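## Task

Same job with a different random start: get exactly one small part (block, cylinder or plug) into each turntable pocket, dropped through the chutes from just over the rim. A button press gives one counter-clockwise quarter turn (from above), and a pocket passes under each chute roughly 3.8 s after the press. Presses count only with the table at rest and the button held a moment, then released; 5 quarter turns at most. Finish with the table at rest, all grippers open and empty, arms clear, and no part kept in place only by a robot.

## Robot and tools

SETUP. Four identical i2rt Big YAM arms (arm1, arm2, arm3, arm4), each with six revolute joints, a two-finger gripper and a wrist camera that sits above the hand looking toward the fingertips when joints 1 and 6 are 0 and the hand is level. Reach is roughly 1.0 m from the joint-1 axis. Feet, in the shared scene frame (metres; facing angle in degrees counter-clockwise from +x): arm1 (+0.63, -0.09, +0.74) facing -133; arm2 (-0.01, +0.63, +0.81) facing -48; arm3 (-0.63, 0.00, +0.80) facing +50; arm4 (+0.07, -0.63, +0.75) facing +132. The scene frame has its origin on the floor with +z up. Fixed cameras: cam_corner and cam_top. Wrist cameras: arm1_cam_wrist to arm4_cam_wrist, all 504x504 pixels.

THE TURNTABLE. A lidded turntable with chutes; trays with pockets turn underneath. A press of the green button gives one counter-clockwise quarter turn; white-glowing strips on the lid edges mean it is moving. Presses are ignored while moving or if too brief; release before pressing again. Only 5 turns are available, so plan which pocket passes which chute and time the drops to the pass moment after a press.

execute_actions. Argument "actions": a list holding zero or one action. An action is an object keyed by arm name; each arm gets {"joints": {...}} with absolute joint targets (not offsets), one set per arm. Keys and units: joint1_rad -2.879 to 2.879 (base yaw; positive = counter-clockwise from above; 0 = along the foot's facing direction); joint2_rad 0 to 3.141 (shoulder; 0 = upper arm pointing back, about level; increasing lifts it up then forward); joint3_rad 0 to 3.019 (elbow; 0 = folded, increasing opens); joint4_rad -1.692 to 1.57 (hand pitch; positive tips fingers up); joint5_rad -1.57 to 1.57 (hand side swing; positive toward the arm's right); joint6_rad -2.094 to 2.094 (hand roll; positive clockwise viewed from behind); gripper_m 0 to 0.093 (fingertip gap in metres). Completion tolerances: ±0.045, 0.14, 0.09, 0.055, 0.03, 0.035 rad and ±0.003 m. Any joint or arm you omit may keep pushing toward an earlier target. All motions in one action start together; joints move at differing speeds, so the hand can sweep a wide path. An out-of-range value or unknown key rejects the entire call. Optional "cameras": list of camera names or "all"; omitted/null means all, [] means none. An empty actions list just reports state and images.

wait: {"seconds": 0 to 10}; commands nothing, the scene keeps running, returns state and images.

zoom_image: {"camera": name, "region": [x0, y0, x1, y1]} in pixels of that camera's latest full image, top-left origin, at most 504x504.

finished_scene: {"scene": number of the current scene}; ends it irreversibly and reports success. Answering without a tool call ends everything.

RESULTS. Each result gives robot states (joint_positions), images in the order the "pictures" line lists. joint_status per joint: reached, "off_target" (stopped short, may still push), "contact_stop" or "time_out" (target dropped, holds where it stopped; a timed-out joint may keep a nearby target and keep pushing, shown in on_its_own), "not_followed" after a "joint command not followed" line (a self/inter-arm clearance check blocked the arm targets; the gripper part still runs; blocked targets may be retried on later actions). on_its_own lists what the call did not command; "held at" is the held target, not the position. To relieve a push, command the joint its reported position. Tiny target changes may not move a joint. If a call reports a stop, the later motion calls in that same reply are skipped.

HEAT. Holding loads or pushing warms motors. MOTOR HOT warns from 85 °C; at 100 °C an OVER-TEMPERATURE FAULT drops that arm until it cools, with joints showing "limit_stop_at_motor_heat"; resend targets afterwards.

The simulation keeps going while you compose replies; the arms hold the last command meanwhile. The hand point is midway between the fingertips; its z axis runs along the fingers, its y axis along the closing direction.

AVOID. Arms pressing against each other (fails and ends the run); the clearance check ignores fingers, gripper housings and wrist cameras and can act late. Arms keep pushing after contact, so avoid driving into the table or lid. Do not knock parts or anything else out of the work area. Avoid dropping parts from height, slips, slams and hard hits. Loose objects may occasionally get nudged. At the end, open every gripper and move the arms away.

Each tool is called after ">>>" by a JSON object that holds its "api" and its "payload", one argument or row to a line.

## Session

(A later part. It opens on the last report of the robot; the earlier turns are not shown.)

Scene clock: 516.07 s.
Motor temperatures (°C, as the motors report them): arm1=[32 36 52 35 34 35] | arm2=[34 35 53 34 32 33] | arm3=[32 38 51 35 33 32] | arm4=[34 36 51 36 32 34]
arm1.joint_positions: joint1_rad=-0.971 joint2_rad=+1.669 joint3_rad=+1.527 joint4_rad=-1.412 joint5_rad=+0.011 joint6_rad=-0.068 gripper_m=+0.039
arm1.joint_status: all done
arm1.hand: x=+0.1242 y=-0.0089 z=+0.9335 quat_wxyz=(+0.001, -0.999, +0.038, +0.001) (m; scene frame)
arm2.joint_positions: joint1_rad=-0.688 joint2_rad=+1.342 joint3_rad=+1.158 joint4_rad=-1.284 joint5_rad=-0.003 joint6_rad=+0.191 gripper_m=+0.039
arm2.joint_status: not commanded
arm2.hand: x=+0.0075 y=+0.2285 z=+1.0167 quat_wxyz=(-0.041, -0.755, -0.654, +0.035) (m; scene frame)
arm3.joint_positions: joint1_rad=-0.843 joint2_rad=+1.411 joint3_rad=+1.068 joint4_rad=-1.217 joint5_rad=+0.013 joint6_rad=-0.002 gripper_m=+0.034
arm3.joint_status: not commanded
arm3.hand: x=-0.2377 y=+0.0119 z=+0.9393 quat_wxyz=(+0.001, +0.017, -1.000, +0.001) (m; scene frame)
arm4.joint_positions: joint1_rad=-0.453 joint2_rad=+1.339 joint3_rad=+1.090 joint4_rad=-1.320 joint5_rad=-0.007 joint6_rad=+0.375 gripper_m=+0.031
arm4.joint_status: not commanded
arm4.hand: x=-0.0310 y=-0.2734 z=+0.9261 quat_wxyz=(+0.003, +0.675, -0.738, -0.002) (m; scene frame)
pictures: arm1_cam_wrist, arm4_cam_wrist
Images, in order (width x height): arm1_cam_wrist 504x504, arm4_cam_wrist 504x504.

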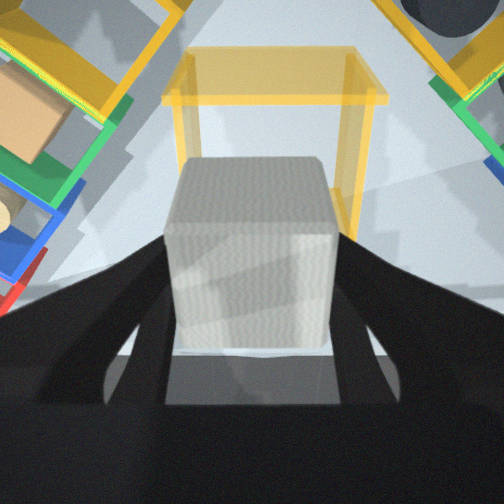

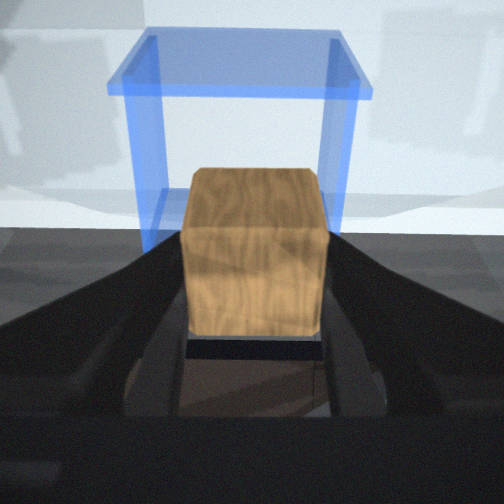

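>>> {"api": "execute_actions", "payload": {
  "actions": [
    {"arm2":{"joints":{"joint1_rad":-0.622,"joint2_rad":1.085,"joint3_rad":0.72,"joint4_rad":-1.19,"joint6_rad":0.2}},"arm1":{"joints":{"joint1_rad":-0.992}}}
  ],
  "cameras": ["arm1_cam_wrist","arm2_cam_wrist","arm3_cam_wrist"]
}}

Scene clock: 556.20 s.
Motor temperatures (°C, as the motors report them): arm1=[32 39 52 35 34 35] | arm2=[34 35 53 34 32 33] | arm3=[32 38 52 35 33 32] | arm4=[34 37 52 36 32 34]
arm1.joint_positions: joint1_rad=-0.986 joint2_rad=+1.669 joint3_rad=+1.527 joint4_rad=-1.412 joint5_rad=+0.011 joint6_rad=-0.068 gripper_m=+0.039
arm1.joint_status: all done
arm1.hand: x=+0.1254 y=-0.0013 z=+0.9334 quat_wxyz=(+0.001, -0.999, +0.046, +0.001) (m; scene frame)
arm2.joint_positions: joint1_rad=-0.619 joint2_rad=+1.083 joint3_rad=+0.712 joint4_rad=-1.201 joint5_rad=-0.003 joint6_rad=+0.191 gripper_m=+0.039
arm2.joint_status: all done
arm2.hand: x=+0.0179 y=+0.3724 z=+0.9277 quat_wxyz=(+0.001, -0.733, -0.681, +0.003) (m; scene frame)
arm3.joint_positions: joint1_rad=-0.843 joint2_rad=+1.411 joint3_rad=+1.068 joint4_rad=-1.217 joint5_rad=+0.013 joint6_rad=-0.002 gripper_m=+0.034
arm3.joint_status: not commanded
arm3.hand: x=-0.2377 y=+0.0119 z=+0.9393 quat_wxyz=(+0.001, +0.017, -1.000, +0.001) (m; scene frame)
arm4.joint_positions: joint1_rad=-0.453 joint2_rad=+1.339 joint3_rad=+1.090 joint4_rad=-1.320 joint5_rad=-0.007 joint6_rad=+0.375 gripper_m=+0.031
arm4.joint_status: not commanded
arm4.hand: x=-0.0310 y=-0.2734 z=+0.9261 quat_wxyz=(+0.003, +0.675, -0.738, -0.002) (m; scene frame)
pictures: arm1_cam_wrist, arm2_cam_wrist, arm3_cam_wrist
Images, in order (width x height): arm1_cam_wrist 504x504, arm2_cam_wrist 504x504, arm3_cam_wrist 504x504.

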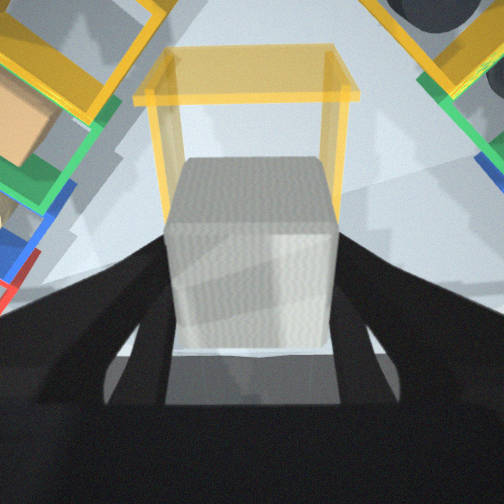

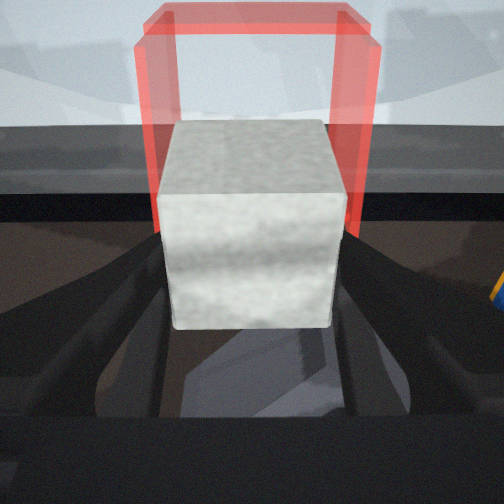

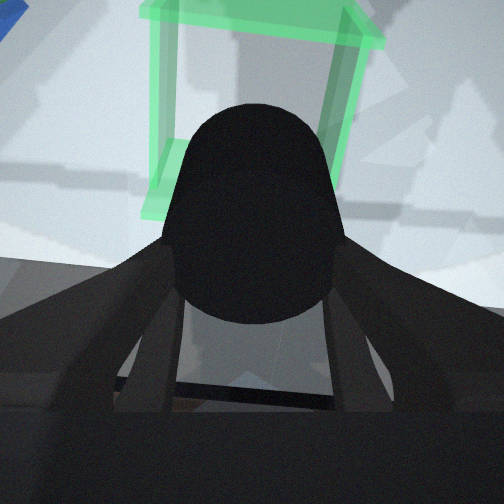

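>>> {"api": "execute_actions", "payload": {
  "actions": [
    {"arm2":{"joints":{"joint1_rad":-0.69,"joint2_rad":1.2,"joint3_rad":1.17,"joint4_rad":-1.28}}}
  ],
  "cameras": []
}}

>>> {"api": "execute_actions", "payload": {
  "actions": [
    {"arm2":{"joints":{"joint2_rad":1.425}}}
  ],
  "cameras": ["arm2_cam_wrist","cam_top"]
}}

Scene clock: 565.60 s.
Motor temperatures (°C, as the motors report them): arm1=[32 39 52 35 34 35] | arm2=[34 35 53 34 32 33] | arm3=[32 38 52 35 33 32] | arm4=[34 37 53 36 32 34]
arm1.joint_positions: joint1_rad=-0.986 joint2_rad=+1.669 joint3_rad=+1.527 joint4_rad=-1.412 joint5_rad=+0.011 joint6_rad=-0.068 gripper_m=+0.039
arm1.joint_status: not commanded
arm1.hand: x=+0.1254 y=-0.0013 z=+0.9334 quat_wxyz=(+0.001, -0.999, +0.046, +0.001) (m; scene frame)
arm2.joint_positions: joint1_rad=-0.689 joint2_rad=+1.192 joint3_rad=+1.141 joint4_rad=-1.271 joint5_rad=-0.003 joint6_rad=+0.191 gripper_m=+0.039
arm2.joint_status: all done
arm2.hand: x=+0.0069 y=+0.2450 z=+1.0656 quat_wxyz=(-0.098, -0.749, -0.650, +0.080) (m; scene frame)
arm3.joint_positions: joint1_rad=-0.843 joint2_rad=+1.411 joint3_rad=+1.068 joint4_rad=-1.217 joint5_rad=+0.013 joint6_rad=-0.002 gripper_m=+0.034
arm3.joint_status: not commanded
arm3.hand: x=-0.2377 y=+0.0119 z=+0.9393 quat_wxyz=(+0.001, +0.017, -1.000, +0.001) (m; scene frame)
arm4.joint_positions: joint1_rad=-0.453 joint2_rad=+1.339 joint3_rad=+1.090 joint4_rad=-1.320 joint5_rad=-0.007 joint6_rad=+0.375 gripper_m=+0.031
arm4.joint_status: not commanded
arm4.hand: x=-0.0310 y=-0.2734 z=+0.9261 quat_wxyz=(+0.003, +0.675, -0.738, -0.002) (m; scene frame)
pictures: none
No camera images: the call's "cameras" was empty. Leave "cameras" out to get every camera's image.

Scene clock: 566.77 s.
Motor temperatures (°C, as the motors report them): arm1=[32 39 52 35 34 35] | arm2=[34 35 53 34 32 33] | arm3=[32 38 52 35 33 32] | arm4=[34 37 53 36 32 34]
arm1.joint_positions: joint1_rad=-0.986 joint2_rad=+1.669 joint3_rad=+1.527 joint4_rad=-1.412 joint5_rad=+0.011 joint6_rad=-0.068 gripper_m=+0.039
arm1.joint_status: not commanded
arm1.hand: x=+0.1254 y=-0.0013 z=+0.9334 quat_wxyz=(+0.001, -0.999, +0.046, +0.001) (m; scene frame)
arm2.joint_positions: joint1_rad=-0.689 joint2_rad=+1.428 joint3_rad=+1.141 joint4_rad=-1.271 joint5_rad=-0.003 joint6_rad=+0.191 gripper_m=+0.039
arm2.joint_status: all done
arm2.hand: x=+0.0071 y=+0.2268 z=+0.9769 quat_wxyz=(-0.005, -0.756, -0.655, +0.007) (m; scene frame)
arm3.joint_positions: joint1_rad=-0.843 joint2_rad=+1.411 joint3_rad=+1.068 joint4_rad=-1.217 joint5_rad=+0.013 joint6_rad=-0.002 gripper_m=+0.034
arm3.joint_status: not commanded
arm3.hand: x=-0.2377 y=+0.0119 z=+0.9393 quat_wxyz=(+0.001, +0.017, -1.000, +0.001) (m; scene frame)
arm4.joint_positions: joint1_rad=-0.453 joint2_rad=+1.339 joint3_rad=+1.090 joint4_rad=-1.320 joint5_rad=-0.007 joint6_rad=+0.375 gripper_m=+0.031
arm4.joint_status: not commanded
arm4.hand: x=-0.0310 y=-0.2734 z=+0.9261 quat_wxyz=(+0.003, +0.675, -0.738, -0.002) (m; scene frame)
pictures: arm2_cam_wrist, cam_top
Images, in order (width x height): arm2_cam_wrist 504x504, cam_top 504x504.

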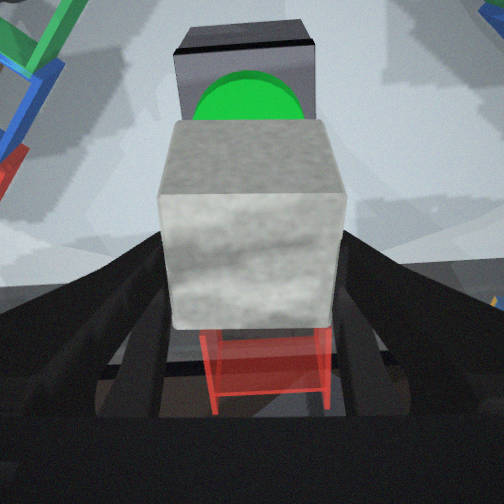

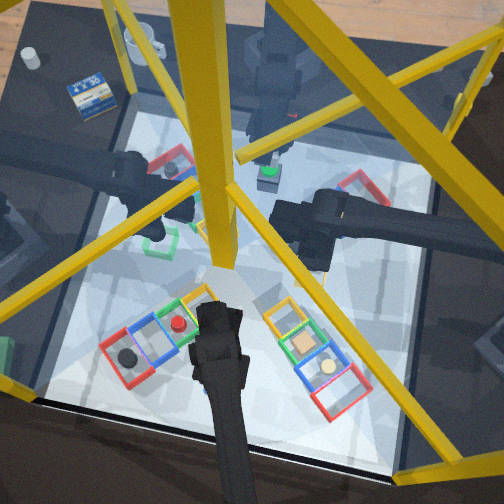

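>>> {"api": "execute_actions", "payload": {
  "actions": [
    {"arm2":{"joints":{"joint2_rad":1.575}}}
  ],
  "cameras": []
}}

>>> {"api": "wait", "payload": {
  "seconds": 0.2
}}

>>> {"api": "execute_actions", "payload": {
  "actions": [
    {"arm2":{"joints":{"joint2_rad":1.35}}}
  ],
  "cameras": []
}}

>>> {"api": "execute_actions", "payload": {
  "actions": [
    {"arm2":{"joints":{"joint1_rad":-0.626,"joint2_rad":1.085,"joint3_rad":0.72,"joint4_rad":-1.19,"joint6_rad":0.2}}}
  ],
  "cameras": []
}}

>>> {"api": "wait", "payload": {
  "seconds": 0.5
}}

>>> {"api": "execute_actions", "payload": {
  "actions": [
    {"arm1":{"joints":{"gripper_m":0.06}},"arm2":{"joints":{"gripper_m":0.06}},"arm3":{"joints":{"gripper_m":0.055}},"arm4":{"joints":{"gripper_m":0.055}}}
  ]
}}

Scene clock: 575.50 s.
Motor temperatures (°C, as the motors report them): arm1=[32 39 52 35 34 35] | arm2=[34 35 54 34 32 33] | arm3=[32 38 52 35 33 32] | arm4=[34 37 53 36 32 34]
arm1.joint_positions: joint1_rad=-0.986 joint2_rad=+1.669 joint3_rad=+1.527 joint4_rad=-1.412 joint5_rad=+0.011 joint6_rad=-0.068 gripper_m=+0.039
arm1.joint_status: not commanded
arm1.hand: x=+0.1254 y=-0.0013 z=+0.9334 quat_wxyz=(+0.001, -0.999, +0.046, +0.001) (m; scene frame)
arm2.joint_positions: joint1_rad=-0.689 joint2_rad=+1.543 joint3_rad=+1.161 joint4_rad=-1.279 joint5_rad=-0.003 joint6_rad=+0.192 gripper_m=+0.039
arm2.joint_status: all done
arm2.hand: x=+0.0072 y=+0.2199 z=+0.9397 quat_wxyz=(+0.036, -0.756, -0.654, -0.025) (m; scene frame)
arm3.joint_positions: joint1_rad=-0.843 joint2_rad=+1.411 joint3_rad=+1.068 joint4_rad=-1.217 joint5_rad=+0.013 joint6_rad=-0.002 gripper_m=+0.034
arm3.joint_status: not commanded
arm3.hand: x=-0.2377 y=+0.0119 z=+0.9393 quat_wxyz=(+0.001, +0.017, -1.000, +0.001) (m; scene frame)
arm4.joint_positions: joint1_rad=-0.453 joint2_rad=+1.339 joint3_rad=+1.090 joint4_rad=-1.320 joint5_rad=-0.007 joint6_rad=+0.375 gripper_m=+0.031
arm4.joint_status: not commanded
arm4.hand: x=-0.0310 y=-0.2734 z=+0.9261 quat_wxyz=(+0.003, +0.675, -0.738, -0.002) (m; scene frame)
pictures: none
No camera images: the call's "cameras" was empty. Leave "cameras" out to get every camera's image.

Scene clock: 575.70 s.
Motor temperatures (°C, as the motors report them): arm1=[32 39 52 35 34 35] | arm2=[34 35 54 34 32 33] | arm3=[32 38 52 35 33 32] | arm4=[34 37 53 36 32 34]
arm1.joint_positions: joint1_rad=-0.986 joint2_rad=+1.669 joint3_rad=+1.527 joint4_rad=-1.412 joint5_rad=+0.011 joint6_rad=-0.068 gripper_m=+0.039
arm1.joint_status: not commanded
arm1.hand: x=+0.1254 y=-0.0013 z=+0.9334 quat_wxyz=(+0.001, -0.999, +0.046, +0.001) (m; scene frame)
arm2.joint_positions: joint1_rad=-0.689 joint2_rad=+1.543 joint3_rad=+1.161 joint4_rad=-1.279 joint5_rad=-0.003 joint6_rad=+0.192 gripper_m=+0.039
arm2.joint_status: all done
arm2.hand: x=+0.0072 y=+0.2199 z=+0.9397 quat_wxyz=(+0.036, -0.756, -0.654, -0.025) (m; scene frame)
arm3.joint_positions: joint1_rad=-0.843 joint2_rad=+1.411 joint3_rad=+1.068 joint4_rad=-1.217 joint5_rad=+0.013 joint6_rad=-0.002 gripper_m=+0.034
arm3.joint_status: not commanded
arm3.hand: x=-0.2377 y=+0.0119 z=+0.9393 quat_wxyz=(+0.001, +0.017, -1.000, +0.001) (m; scene frame)
arm4.joint_positions: joint1_rad=-0.453 joint2_rad=+1.339 joint3_rad=+1.090 joint4_rad=-1.320 joint5_rad=-0.007 joint6_rad=+0.375 gripper_m=+0.031
arm4.joint_status: not commanded
arm4.hand: x=-0.0310 y=-0.2734 z=+0.9261 quat_wxyz=(+0.003, +0.675, -0.738, -0.002) (m; scene frame)
wait: 0.20 s; no rest
pictures: arm1_cam_wrist, arm2_cam_wrist, arm3_cam_wrist, arm4_cam_wrist, cam_corner, cam_top
Images, in order (width x height): arm1_cam_wrist 504x504, arm2_cam_wrist 504x504, arm3_cam_wrist 504x504, arm4_cam_wrist 504x504, cam_corner 504x504, cam_top 504x504.

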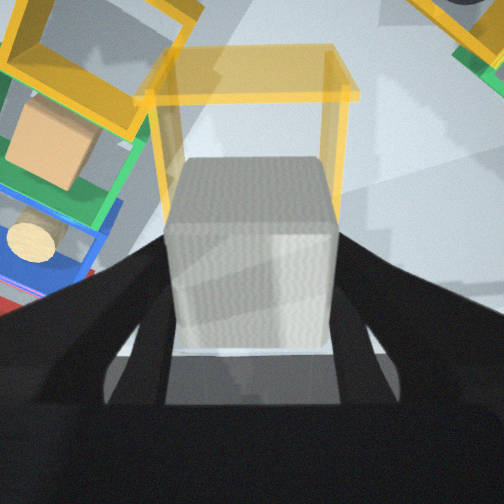

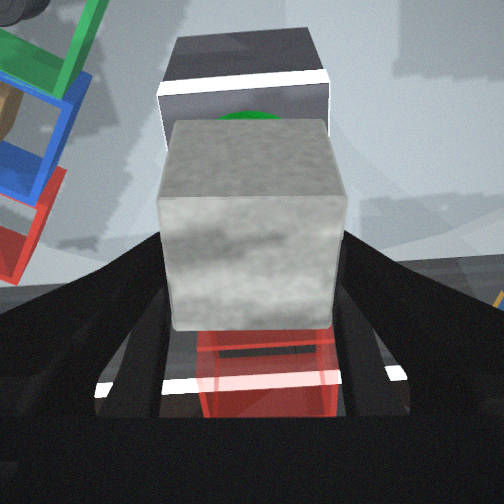

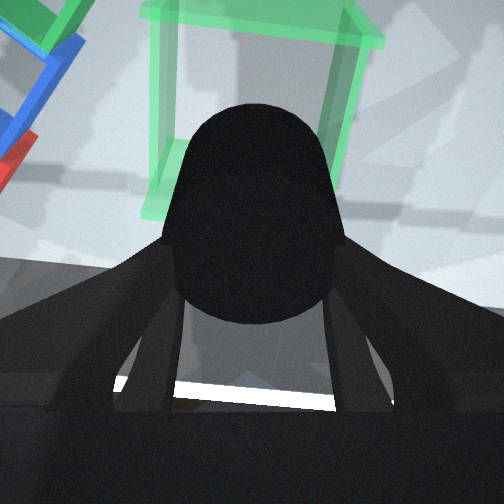

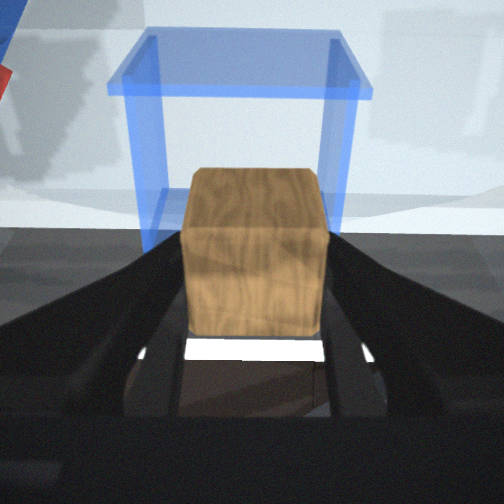

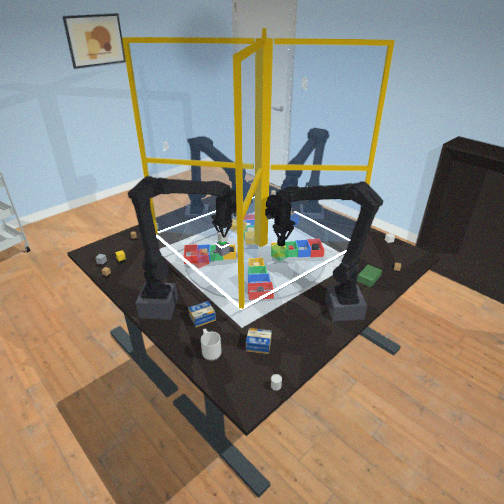

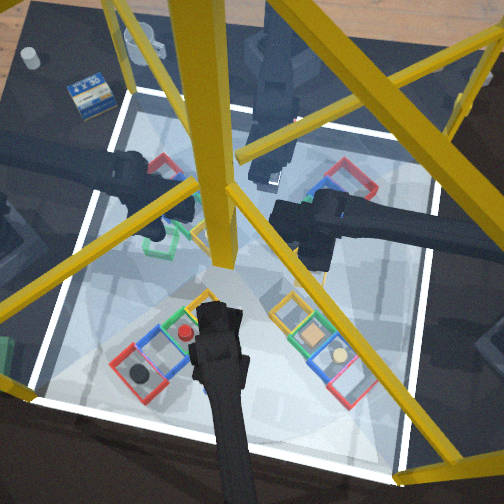

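Scene clock: 576.90 s.
Motor temperatures (°C, as the motors report them): arm1=[32 39 52 35 34 35] | arm2=[34 35 54 34 32 33] | arm3=[32 38 52 35 33 32] | arm4=[34 37 53 36 32 34]
arm1.joint_positions: joint1_rad=-0.986 joint2_rad=+1.669 joint3_rad=+1.527 joint4_rad=-1.412 joint5_rad=+0.011 joint6_rad=-0.068 gripper_m=+0.039
arm1.joint_status: not commanded
arm1.hand: x=+0.1254 y=-0.0013 z=+0.9334 quat_wxyz=(+0.001, -0.999, +0.046, +0.001) (m; scene frame)
arm2.joint_positions: joint1_rad=-0.689 joint2_rad=+1.342 joint3_rad=+1.161 joint4_rad=-1.279 joint5_rad=-0.003 joint6_rad=+0.192 gripper_m=+0.039
arm2.joint_status: all done
arm2.hand: x=+0.0074 y=+0.2267 z=+1.0177 quat_wxyz=(-0.044, -0.755, -0.653, +0.037) (m; scene frame)
arm3.joint_positions: joint1_rad=-0.843 joint2_rad=+1.411 joint3_rad=+1.068 joint4_rad=-1.217 joint5_rad=+0.013 joint6_rad=-0.002 gripper_m=+0.034
arm3.joint_status: not commanded
arm3.hand: x=-0.2377 y=+0.0119 z=+0.9393 quat_wxyz=(+0.001, +0.017, -1.000, +0.001) (m; scene frame)
arm4.joint_positions: joint1_rad=-0.453 joint2_rad=+1.339 joint3_rad=+1.090 joint4_rad=-1.320 joint5_rad=-0.007 joint6_rad=+0.375 gripper_m=+0.031
arm4.joint_status: not commanded
arm4.hand: x=-0.0310 y=-0.2734 z=+0.9261 quat_wxyz=(+0.003, +0.675, -0.738, -0.002) (m; scene frame)
pictures: none
No camera images: the call's "cameras" was empty. Leave "cameras" out to get every camera's image.

Scene clock: 578.23 s.
Motor temperatures (°C, as the motors report them): arm1=[32 39 52 35 34 35] | arm2=[34 35 54 34 32 33] | arm3=[32 38 52 35 33 32] | arm4=[34 37 53 36 32 34]
arm1.joint_positions: joint1_rad=-0.986 joint2_rad=+1.669 joint3_rad=+1.527 joint4_rad=-1.412 joint5_rad=+0.011 joint6_rad=-0.068 gripper_m=+0.039
arm1.joint_status: not commanded
arm1.hand: x=+0.1254 y=-0.0013 z=+0.9334 quat_wxyz=(+0.001, -0.999, +0.046, +0.001) (m; scene frame)
arm2.joint_positions: joint1_rad=-0.623 joint2_rad=+1.083 joint3_rad=+0.712 joint4_rad=-1.201 joint5_rad=-0.003 joint6_rad=+0.192 gripper_m=+0.039
arm2.joint_status: all done
arm2.hand: x=+0.0168 y=+0.3722 z=+0.9277 quat_wxyz=(+0.000, -0.734, -0.679, +0.003) (m; scene frame)
arm3.joint_positions: joint1_rad=-0.843 joint2_rad=+1.411 joint3_rad=+1.068 joint4_rad=-1.217 joint5_rad=+0.013 joint6_rad=-0.002 gripper_m=+0.034
arm3.joint_status: not commanded
arm3.hand: x=-0.2377 y=+0.0119 z=+0.9393 quat_wxyz=(+0.001, +0.017, -1.000, +0.001) (m; scene frame)
arm4.joint_positions: joint1_rad=-0.453 joint2_rad=+1.339 joint3_rad=+1.090 joint4_rad=-1.320 joint5_rad=-0.007 joint6_rad=+0.375 gripper_m=+0.031
arm4.joint_status: not commanded
arm4.hand: x=-0.0310 y=-0.2734 z=+0.9261 quat_wxyz=(+0.003, +0.675, -0.738, -0.002) (m; scene frame)
pictures: none
No camera images: the call's "cameras" was empty. Leave "cameras" out to get every camera's image.

Scene clock: 578.73 s.
Motor temperatures (°C, as the motors report them): arm1=[32 39 52 35 34 35] | arm2=[34 35 54 34 32 33] | arm3=[32 38 52 35 33 32] | arm4=[34 37 53 36 32 34]
arm1.joint_positions: joint1_rad=-0.986 joint2_rad=+1.669 joint3_rad=+1.527 joint4_rad=-1.412 joint5_rad=+0.011 joint6_rad=-0.068 gripper_m=+0.039
arm1.joint_status: not commanded
arm1.hand: x=+0.1254 y=-0.0013 z=+0.9334 quat_wxyz=(+0.001, -0.999, +0.046, +0.001) (m; scene frame)
arm2.joint_positions: joint1_rad=-0.623 joint2_rad=+1.083 joint3_rad=+0.712 joint4_rad=-1.201 joint5_rad=-0.003 joint6_rad=+0.192 gripper_m=+0.039
arm2.joint_status: all done
arm2.hand: x=+0.0168 y=+0.3722 z=+0.9277 quat_wxyz=(+0.000, -0.734, -0.679, +0.003) (m; scene frame)
arm3.joint_positions: joint1_rad=-0.843 joint2_rad=+1.411 joint3_rad=+1.068 joint4_rad=-1.217 joint5_rad=+0.013 joint6_rad=-0.002 gripper_m=+0.034
arm3.joint_status: not commanded
arm3.hand: x=-0.2377 y=+0.0119 z=+0.9393 quat_wxyz=(+0.001, +0.017, -1.000, +0.001) (m; scene frame)
arm4.joint_positions: joint1_rad=-0.453 joint2_rad=+1.339 joint3_rad=+1.090 joint4_rad=-1.320 joint5_rad=-0.007 joint6_rad=+0.375 gripper_m=+0.031
arm4.joint_status: not commanded
arm4.hand: x=-0.0310 y=-0.2734 z=+0.9261 quat_wxyz=(+0.003, +0.675, -0.738, -0.002) (m; scene frame)
wait: 0.50 s; at rest by 0.27 s
pictures: arm1_cam_wrist, arm2_cam_wrist, arm3_cam_wrist, arm4_cam_wrist, cam_corner, cam_top
Images, in order (width x height): arm1_cam_wrist 504x504, arm2_cam_wrist 504x504, arm3_cam_wrist 504x504, arm4_cam_wrist 504x504, cam_corner 504x504, cam_top 504x504.

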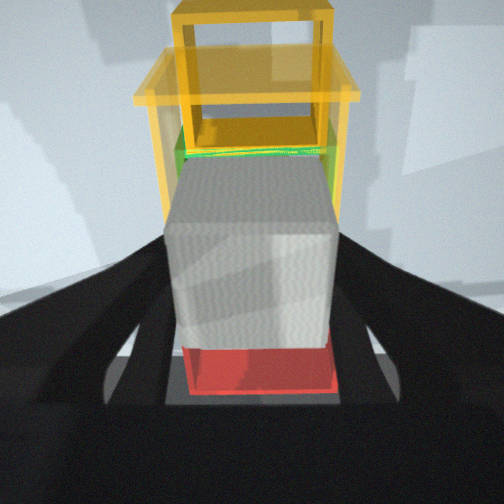

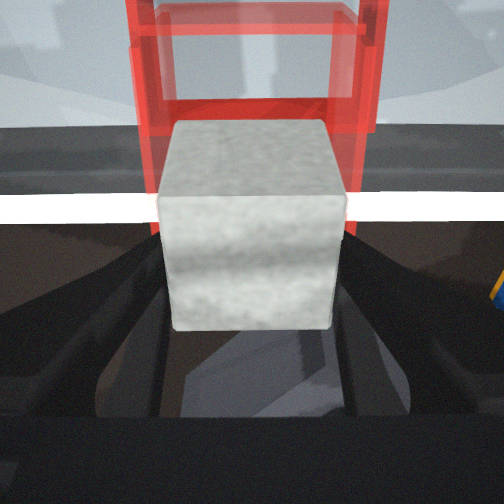

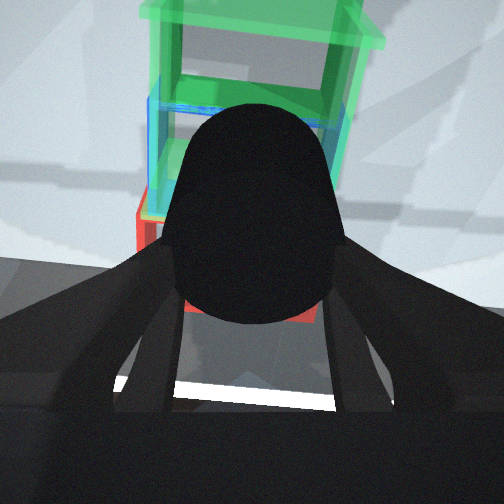

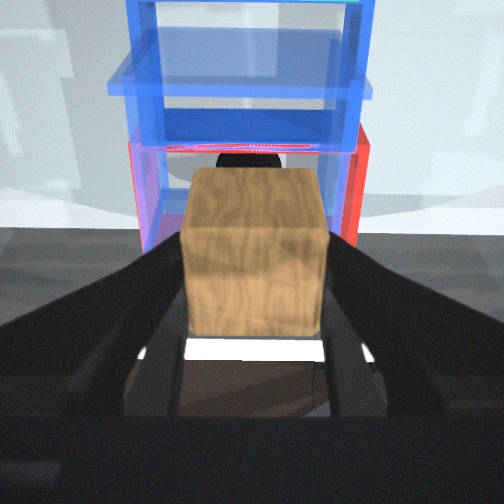

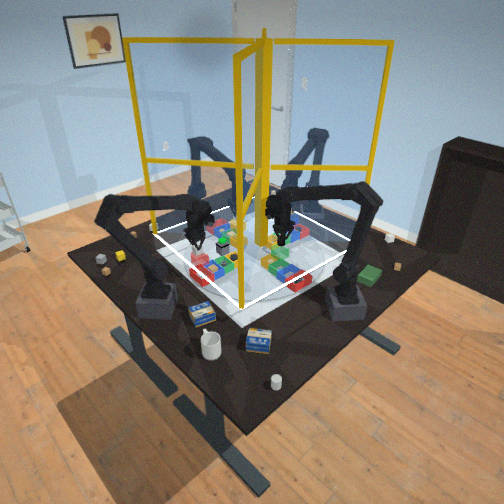

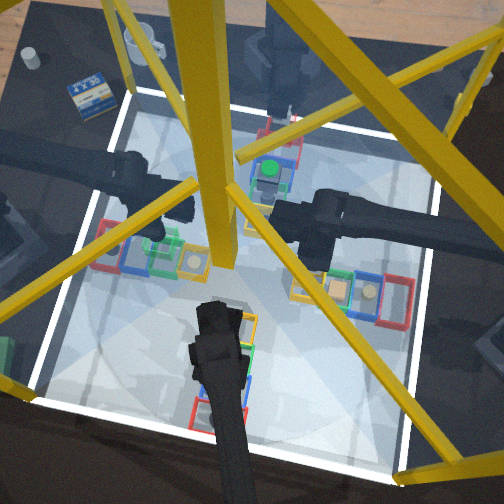

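Scene clock: 579.30 s.
Motor temperatures (°C, as the motors report them): arm1=[32 39 52 35 34 35] | arm2=[34 35 54 34 32 33] | arm3=[32 38 52 35 33 32] | arm4=[34 37 53 36 32 34]
arm1.joint_positions: joint1_rad=-0.986 joint2_rad=+1.669 joint3_rad=+1.527 joint4_rad=-1.412 joint5_rad=+0.011 joint6_rad=-0.068 gripper_m=+0.060
arm1.joint_status: all done
arm1.hand: x=+0.1254 y=-0.0013 z=+0.9334 quat_wxyz=(+0.001, -0.999, +0.046, +0.001) (m; scene frame)
arm2.joint_positions: joint1_rad=-0.623 joint2_rad=+1.083 joint3_rad=+0.712 joint4_rad=-1.201 joint5_rad=-0.003 joint6_rad=+0.192 gripper_m=+0.060
arm2.joint_status: all done
arm2.hand: x=+0.0168 y=+0.3722 z=+0.9277 quat_wxyz=(+0.000, -0.734, -0.679, +0.003) (m; scene frame)
arm3.joint_positions: joint1_rad=-0.843 joint2_rad=+1.411 joint3_rad=+1.068 joint4_rad=-1.217 joint5_rad=+0.013 joint6_rad=-0.002 gripper_m=+0.055
arm3.joint_status: all done
arm3.hand: x=-0.2377 y=+0.0119 z=+0.9393 quat_wxyz=(+0.001, +0.017, -1.000, +0.001) (m; scene frame)
arm4.joint_positions: joint1_rad=-0.453 joint2_rad=+1.339 joint3_rad=+1.090 joint4_rad=-1.320 joint5_rad=-0.007 joint6_rad=+0.375 gripper_m=+0.055
arm4.joint_status: all done
arm4.hand: x=-0.0310 y=-0.2734 z=+0.9261 quat_wxyz=(+0.003, +0.675, -0.738, -0.002) (m; scene frame)
pictures: arm1_cam_wrist, arm2_cam_wrist, arm3_cam_wrist, arm4_cam_wrist, cam_corner, cam_top
Images, in order (width x height): arm1_cam_wrist 504x504, arm2_cam_wrist 504x504, arm3_cam_wrist 504x504, arm4_cam_wrist 504x504, cam_corner 504x504, cam_top 504x504.

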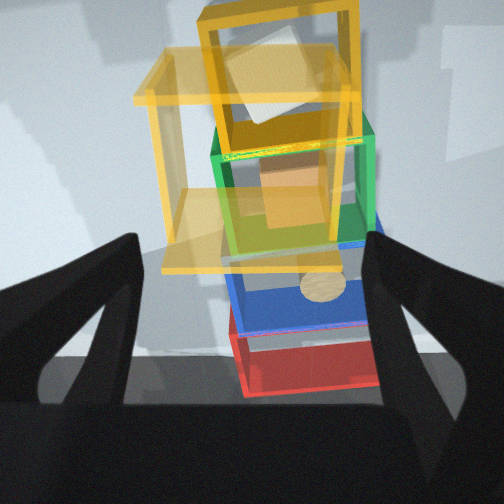

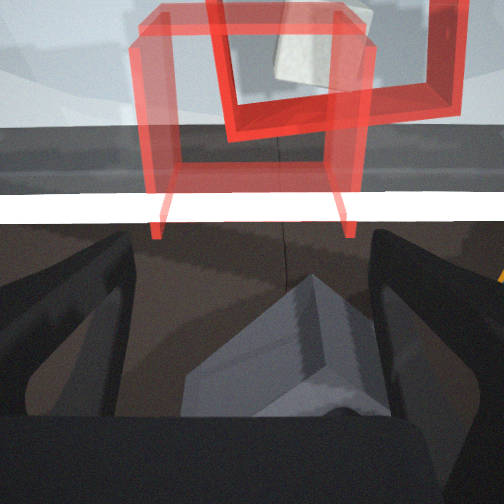

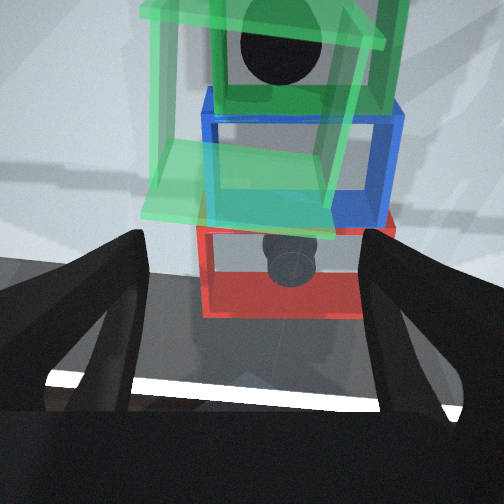

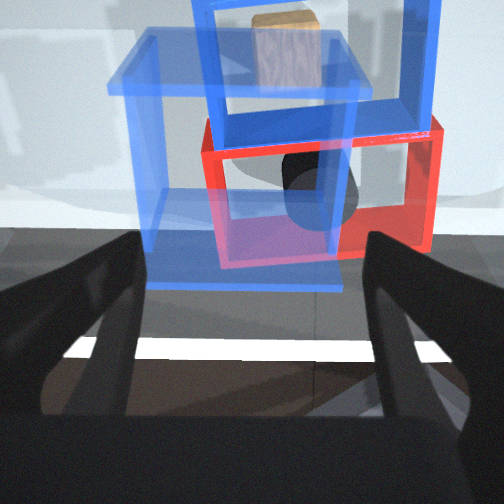

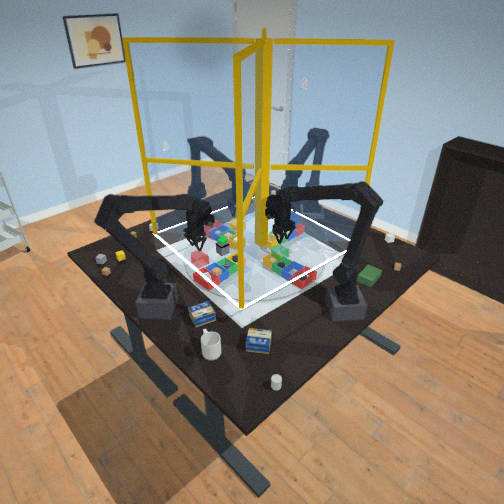

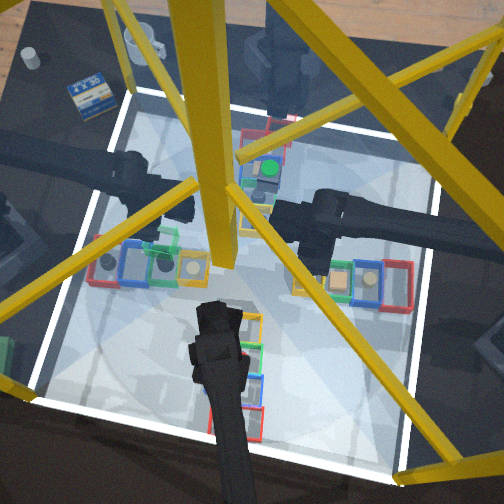

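>>> {"api": "execute_actions", "payload": {
  "actions": [
    {"arm1":{"joints":{"joint2_rad":1.33}},"arm2":{"joints":{"joint2_rad":0.85,"joint3_rad":0.9}},"arm3":{"joints":{"joint2_rad":1.1}},"arm4":{"joints":{"joint2_rad":1.02}}}
  ],
  "cameras": []
}}

>>> {"api": "execute_actions", "payload": {
  "actions": [
    {"arm1":{"joints":{"joint2_rad":0.8,"joint3_rad":1.0,"joint4_rad":-1.6,"joint6_rad":0}},"arm2":{"joints":{"joint2_rad":0.8,"joint3_rad":1.0,"joint4_rad":-1.6,"joint6_rad":0}},"arm3":{"joints":{"joint2_rad":0.8,"joint3_rad":1.0,"joint4_rad":-1.6}},"arm4":{"joints":{"joint2_rad":0.8,"joint3_rad":1.0,"joint4_rad":-1.6,"joint6_rad":0}}}
  ],
  "cameras": []
}}

>>> {"api": "execute_actions", "payload": {
  "actions": [
    {"arm1":{"joints":{"joint1_rad":0.62,"gripper_m":0.075}},"arm2":{"joints":{"joint1_rad":0.95,"gripper_m":0.075}},"arm4":{"joints":{"joint1_rad":0.945,"gripper_m":0.075}}}
  ],
  "cameras": ["cam_top","cam_corner"]
}}

Scene clock: 596.60 s.
Motor temperatures (°C, as the motors report them): arm1=[32 39 52 35 34 35] | arm2=[34 35 53 34 32 33] | arm3=[32 38 52 35 33 32] | arm4=[34 37 53 36 32 34]
arm1.joint_positions: joint1_rad=-0.986 joint2_rad=+1.318 joint3_rad=+1.533 joint4_rad=-1.412 joint5_rad=+0.011 joint6_rad=-0.068 gripper_m=+0.060
arm1.joint_status: all done
arm1.hand: x=+0.1752 y=-0.0079 z=+1.1005 quat_wxyz=(+0.022, -0.983, +0.047, +0.177) (m; scene frame)
arm2.joint_positions: joint1_rad=-0.623 joint2_rad=+0.847 joint3_rad=+0.885 joint4_rad=-1.197 joint5_rad=-0.003 joint6_rad=+0.192 gripper_m=+0.060
arm2.joint_status: all done
arm2.hand: x=+0.0225 y=+0.3313 z=+1.0636 quat_wxyz=(-0.164, -0.718, -0.665, +0.124) (m; scene frame)
arm3.joint_positions: joint1_rad=-0.843 joint2_rad=+1.091 joint3_rad=+1.080 joint4_rad=-1.217 joint5_rad=+0.013 joint6_rad=-0.002 gripper_m=+0.055
arm3.joint_status: all done
arm3.hand: x=-0.2551 y=+0.0100 z=+1.0611 quat_wxyz=(-0.165, +0.015, -0.986, -0.002) (m; scene frame)
arm4.joint_positions: joint1_rad=-0.453 joint2_rad=+1.012 joint3_rad=+1.090 joint4_rad=-1.320 joint5_rad=-0.007 joint6_rad=+0.375 gripper_m=+0.055
arm4.joint_status: all done
arm4.hand: x=-0.0217 y=-0.3046 z=+1.0361 quat_wxyz=(-0.068, +0.667, -0.727, -0.148) (m; scene frame)
pictures: none
No camera images: the call's "cameras" was empty. Leave "cameras" out to get every camera's image.

Scene clock: 598.00 s.
Motor temperatures (°C, as the motors report them): arm1=[32 39 52 35 34 35] | arm2=[34 35 53 34 32 33] | arm3=[32 38 52 35 33 32] | arm4=[34 37 53 36 32 34]
arm1.joint_positions: joint1_rad=-0.986 joint2_rad=+0.791 joint3_rad=+1.011 joint4_rad=-1.588 joint5_rad=+0.011 joint6_rad=-0.008 gripper_m=+0.060
arm1.joint_status: all done
arm1.hand: x=+0.4033 y=-0.0452 z=+1.0272 quat_wxyz=(+0.009, -0.993, +0.076, +0.093) (m; scene frame)
arm2.joint_positions: joint1_rad=-0.623 joint2_rad=+0.795 joint3_rad=+0.970 joint4_rad=-1.588 joint5_rad=-0.003 joint6_rad=+0.010 gripper_m=+0.060
arm2.joint_status: all done
arm2.hand: x=+0.0134 y=+0.4131 z=+1.0872 quat_wxyz=(-0.059, -0.667, -0.740, +0.055) (m; scene frame)
arm3.joint_positions: joint1_rad=-0.843 joint2_rad=+0.792 joint3_rad=+0.993 joint4_rad=-1.585 joint5_rad=+0.013 joint6_rad=-0.002 gripper_m=+0.055
arm3.joint_status: all done
arm3.hand: x=-0.4024 y=+0.0049 z=+1.0833 quat_wxyz=(-0.087, +0.016, -0.996, +0.000) (m; scene frame)
arm4.joint_positions: joint1_rad=-0.453 joint2_rad=+0.790 joint3_rad=+1.001 joint4_rad=-1.591 joint5_rad=-0.007 joint6_rad=+0.016 gripper_m=+0.055
arm4.joint_status: all done
arm4.hand: x=+0.0110 y=-0.4154 z=+1.0373 quat_wxyz=(-0.053, +0.793, -0.602, -0.078) (m; scene frame)
pictures: none
No camera images: the call's "cameras" was empty. Leave "cameras" out to get every camera's image.

Scene clock: 599.80 s.
Motor temperatures (°C, as the motors report them): arm1=[32 39 52 35 34 35] | arm2=[34 35 54 34 32 33] | arm3=[32 38 52 35 33 32] | arm4=[34 36 52 36 32 34]
arm1.joint_positions: joint1_rad=+0.616 joint2_rad=+0.791 joint3_rad=+1.011 joint4_rad=-1.588 joint5_rad=+0.009 joint6_rad=-0.006 gripper_m=+0.075
arm1.joint_status: all done
arm1.hand: x=+0.5952 y=-0.3072 z=+1.0325 quat_wxyz=(-0.071, -0.745, -0.658, +0.078) (m; scene frame)
arm2.joint_positions: joint1_rad=+0.946 joint2_rad=+0.796 joint3_rad=+0.970 joint4_rad=-1.588 joint5_rad=-0.002 joint6_rad=+0.008 gripper_m=+0.075
arm2.joint_status: all done
arm2.hand: x=+0.2070 y=+0.6559 z=+1.0843 quat_wxyz=(-0.074, +0.052, -0.996, -0.004) (m; scene frame)
arm3.joint_positions: joint1_rad=-0.843 joint2_rad=+0.792 joint3_rad=+0.993 joint4_rad=-1.585 joint5_rad=+0.013 joint6_rad=-0.002 gripper_m=+0.055
arm3.joint_status: not commanded
arm3.hand: x=-0.4024 y=+0.0049 z=+1.0833 quat_wxyz=(-0.087, +0.016, -0.996, +0.000) (m; scene frame)
arm4.joint_positions: joint1_rad=+0.936 joint2_rad=+0.792 joint3_rad=+1.001 joint4_rad=-1.591 joint5_rad=-0.007 joint6_rad=+0.014 gripper_m=+0.075
arm4.joint_status: all done
arm4.hand: x=-0.1475 y=-0.6537 z=+1.0374 quat_wxyz=(+0.010, +0.994, +0.046, -0.094) (m; scene frame)
pictures: cam_corner, cam_top
Images, in order (width x height): cam_corner 504x504, cam_top 504x504.

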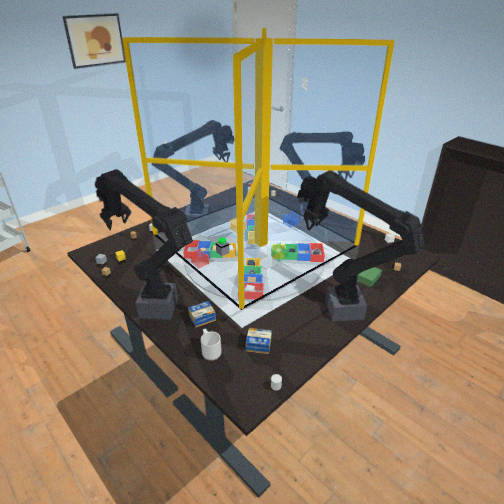

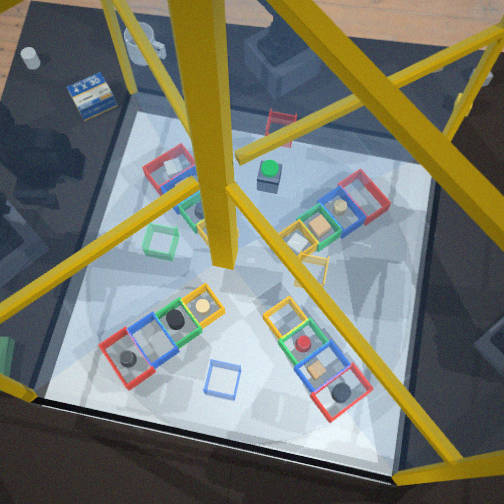

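>>> {"api": "execute_actions", "payload": {
  "actions": [
    {"arm1":{"joints":{"joint2_rad":1.47,"joint3_rad":1.295,"joint4_rad":-1.345}},"arm2":{"joints":{"joint2_rad":1.5,"joint3_rad":1.14,"joint4_rad":-1.16}},"arm4":{"joints":{"joint2_rad":1.65,"joint3_rad":1.49,"joint4_rad":-1.355}}}
  ],
  "cameras": ["arm1_cam_wrist","arm2_cam_wrist","arm4_cam_wrist"]
}}

Scene clock: 609.40 s.
Motor temperatures (°C, as the motors report them): arm1=[32 38 51 35 34 35] | arm2=[34 35 55 34 32 33] | arm3=[32 38 51 35 33 32] | arm4=[34 36 52 36 32 34]
arm1.joint_positions: joint1_rad=+0.616 joint2_rad=+1.477 joint3_rad=+1.273 joint4_rad=-1.356 joint5_rad=+0.009 joint6_rad=-0.006 gripper_m=+0.075
arm1.joint_status: all done
arm1.hand: x=+0.5704 y=-0.5111 z=+0.9345 quat_wxyz=(-0.008, -0.749, -0.663, +0.005) (m; scene frame)
arm2.joint_positions: joint1_rad=+0.946 joint2_rad=+1.505 joint3_rad=+1.127 joint4_rad=-1.172 joint5_rad=-0.002 joint6_rad=+0.008 gripper_m=+0.075
arm2.joint_status: all done
arm2.hand: x=+0.4096 y=+0.6781 z=+0.9367 quat_wxyz=(-0.006, +0.052, -0.999, +0.000) (m; scene frame)
arm3.joint_positions: joint1_rad=-0.843 joint2_rad=+0.792 joint3_rad=+0.993 joint4_rad=-1.585 joint5_rad=+0.013 joint6_rad=-0.002 gripper_m=+0.055
arm3.joint_status: not commanded
arm3.hand: x=-0.4024 y=+0.0049 z=+1.0833 quat_wxyz=(-0.087, +0.016, -0.996, +0.000) (m; scene frame)
arm4.joint_positions: joint1_rad=+0.936 joint2_rad=+1.676 joint3_rad=+1.444 joint4_rad=-1.359 joint5_rad=-0.007 joint6_rad=+0.014 gripper_m=+0.075
arm4.joint_status: all done
arm4.hand: x=-0.4179 y=-0.6823 z=+0.9181 quat_wxyz=(+0.004, +0.999, +0.045, +0.011) (m; scene frame)
pictures: arm1_cam_wrist, arm2_cam_wrist, arm4_cam_wrist
Images, in order (width x height): arm1_cam_wrist 504x504, arm2_cam_wrist 504x504, arm4_cam_wrist 504x504.

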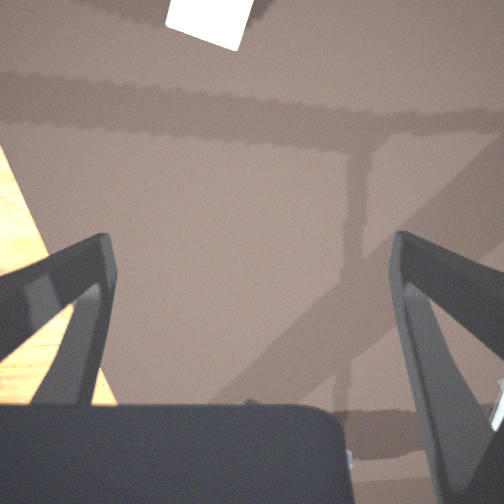

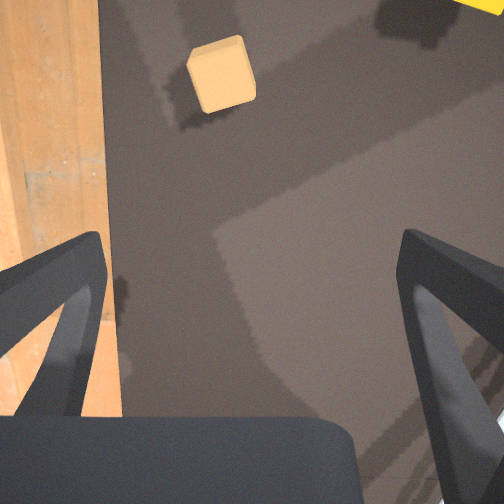

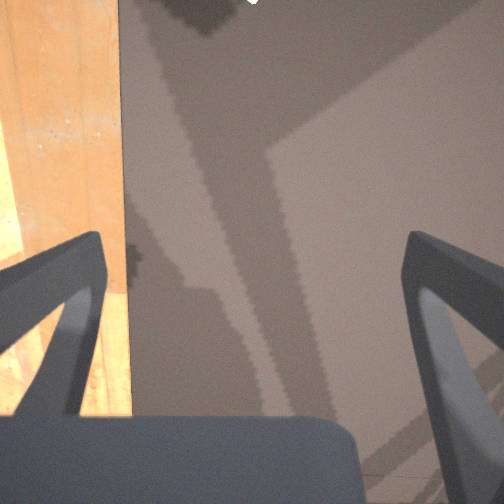

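>>> {"api": "execute_actions", "payload": {
  "actions": [
    {"arm1":{"joints":{"joint1_rad":0.67,"joint2_rad":1.645,"joint3_rad":1.165,"joint4_rad":-1.068,"joint6_rad":0.36}},"arm2":{"joints":{"joint1_rad":0.99,"joint2_rad":1.645,"joint3_rad":0.91,"joint4_rad":-0.818,"joint6_rad":-0.23}},"arm4":{"joints":{"joint2_rad":1.755,"joint4_rad":-1.228}}}
  ],
  "cameras": ["arm1_cam_wrist","arm2_cam_wrist","arm4_cam_wrist"]
}}

Scene clock: 625.80 s.
Motor temperatures (°C, as the motors report them): arm1=[32 38 51 35 34 35] | arm2=[34 36 54 34 32 33] | arm3=[32 37 50 35 33 32] | arm4=[34 37 54 36 32 34]
arm1.joint_positions: joint1_rad=+0.672 joint2_rad=+1.653 joint3_rad=+1.166 joint4_rad=-1.084 joint5_rad=+0.009 joint6_rad=+0.351 gripper_m=+0.075
arm1.joint_status: all done
arm1.hand: x=+0.5940 y=-0.5420 z=+0.8223 quat_wxyz=(-0.005, -0.840, -0.543, +0.000) (m; scene frame)
arm2.joint_positions: joint1_rad=+0.991 joint2_rad=+1.647 joint3_rad=+0.891 joint4_rad=-0.830 joint5_rad=-0.002 joint6_rad=-0.220 gripper_m=+0.075
arm2.joint_status: all done
arm2.hand: x=+0.3743 y=+0.6911 z=+0.8060 quat_wxyz=(+0.012, +0.187, -0.982, +0.000) (m; scene frame)
arm3.joint_positions: joint1_rad=-0.843 joint2_rad=+0.792 joint3_rad=+0.993 joint4_rad=-1.585 joint5_rad=+0.013 joint6_rad=-0.002 gripper_m=+0.055
arm3.joint_status: not commanded
arm3.hand: x=-0.4024 y=+0.0049 z=+1.0833 quat_wxyz=(-0.087, +0.016, -0.996, +0.000) (m; scene frame)
arm4.joint_positions: joint1_rad=+0.936 joint2_rad=+1.759 joint3_rad=+1.444 joint4_rad=-1.240 joint5_rad=-0.007 joint6_rad=+0.014 gripper_m=+0.075
arm4.joint_status: all done
arm4.hand: x=-0.4483 y=-0.6856 z=+0.8773 quat_wxyz=(+0.005, +0.999, +0.046, -0.007) (m; scene frame)
pictures: arm1_cam_wrist, arm2_cam_wrist, arm4_cam_wrist
Images, in order (width x height): arm1_cam_wrist 504x504, arm2_cam_wrist 504x504, arm4_cam_wrist 504x504.

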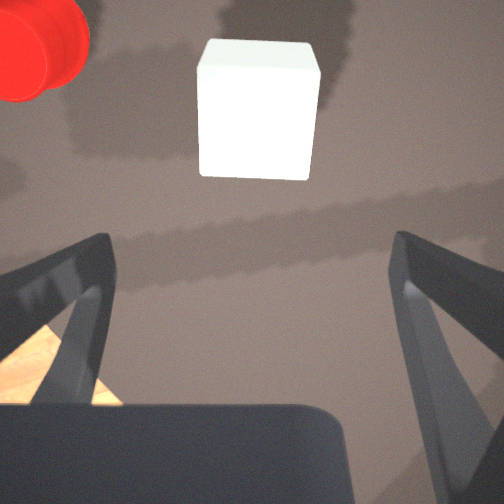

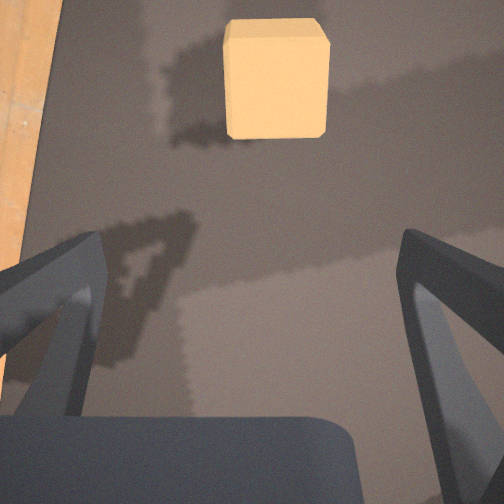

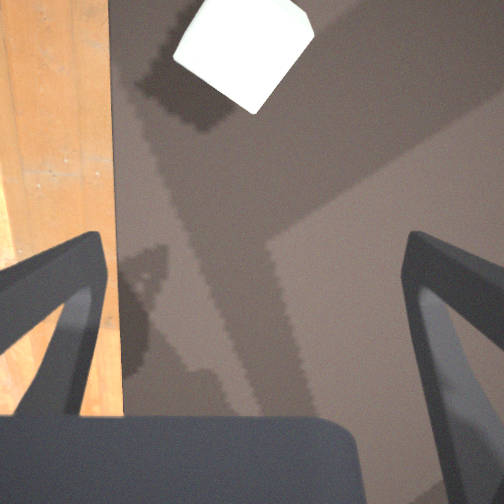

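>>> {"api": "execute_actions", "payload": {
  "actions": [
    {"arm1":{"joints":{"joint1_rad":0.66,"joint2_rad":1.785,"joint3_rad":1.10,"joint4_rad":-0.88,"joint6_rad":0.39,"gripper_m":0.065}},"arm2":{"joints":{"joint1_rad":0.98,"joint2_rad":1.80,"joint3_rad":0.885,"joint4_rad":-0.635}},"arm4":{"joints":{"joint1_rad":0.945,"joint2_rad":1.85,"joint3_rad":1.40,"joint4_rad":-1.098,"joint6_rad":0.62}}}
  ],
  "cameras": ["arm1_cam_wrist","arm2_cam_wrist","arm4_cam_wrist"]
}}

Scene clock: 647.13 s.
Motor temperatures (°C, as the motors report them): arm1=[32 39 49 35 34 35] | arm2=[34 36 52 34 32 33] | arm3=[32 37 49 35 33 32] | arm4=[34 38 54 36 32 34]
arm1.joint_positions: joint1_rad=+0.669 joint2_rad=+1.782 joint3_rad=+1.105 joint4_rad=-0.896 joint5_rad=+0.009 joint6_rad=+0.381 gripper_m=+0.065
arm1.joint_status: all done
arm1.hand: x=+0.5931 y=-0.5496 z=+0.7460 quat_wxyz=(-0.004, -0.849, -0.529, +0.000) (m; scene frame)
arm2.joint_positions: joint1_rad=+0.987 joint2_rad=+1.806 joint3_rad=+0.881 joint4_rad=-0.647 joint5_rad=-0.002 joint6_rad=-0.220 gripper_m=+0.075
arm2.joint_status: all done
arm2.hand: x=+0.3870 y=+0.6914 z=+0.7432 quat_wxyz=(+0.005, +0.185, -0.983, +0.000) (m; scene frame)
arm3.joint_positions: joint1_rad=-0.843 joint2_rad=+0.792 joint3_rad=+0.993 joint4_rad=-1.585 joint5_rad=+0.013 joint6_rad=-0.002 gripper_m=+0.055
arm3.joint_status: not commanded
arm3.hand: x=-0.4024 y=+0.0049 z=+1.0833 quat_wxyz=(-0.087, +0.016, -0.996, +0.000) (m; scene frame)
arm4.joint_positions: joint1_rad=+0.936 joint2_rad=+1.861 joint3_rad=+1.398 joint4_rad=-1.109 joint5_rad=-0.007 joint6_rad=+0.605 gripper_m=+0.075
arm4.joint_status: all done
arm4.hand: x=-0.4587 y=-0.6868 z=+0.8097 quat_wxyz=(+0.004, +0.969, -0.247, +0.002) (m; scene frame)
pictures: arm1_cam_wrist, arm2_cam_wrist, arm4_cam_wrist
Images, in order (width x height): arm1_cam_wrist 504x504, arm2_cam_wrist 504x504, arm4_cam_wrist 504x504.

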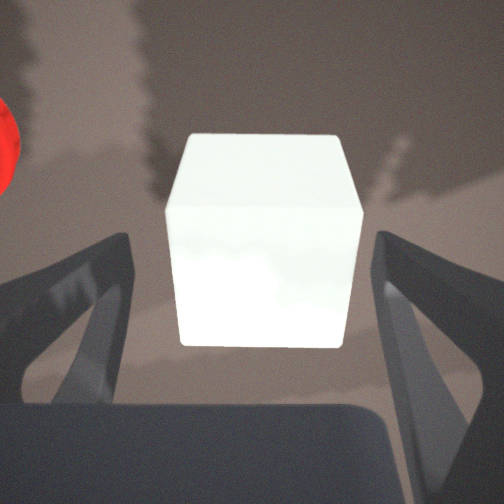

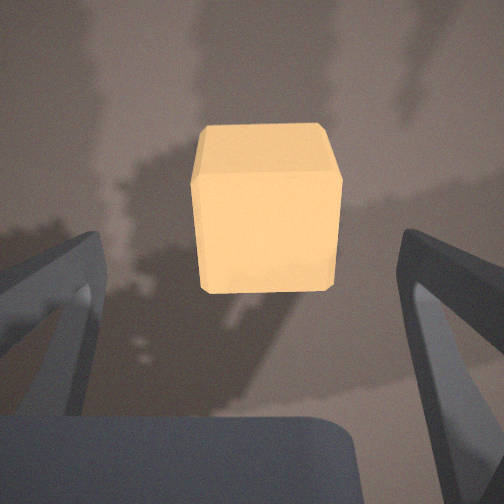

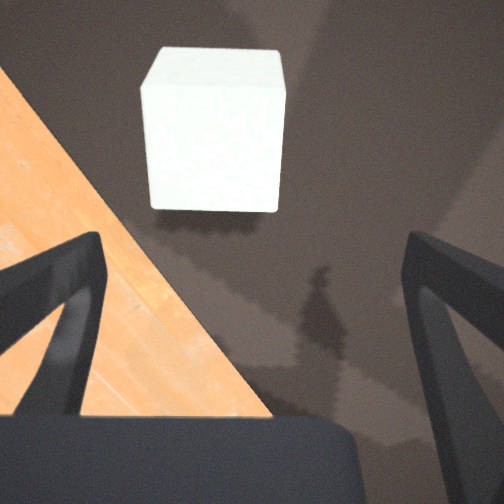

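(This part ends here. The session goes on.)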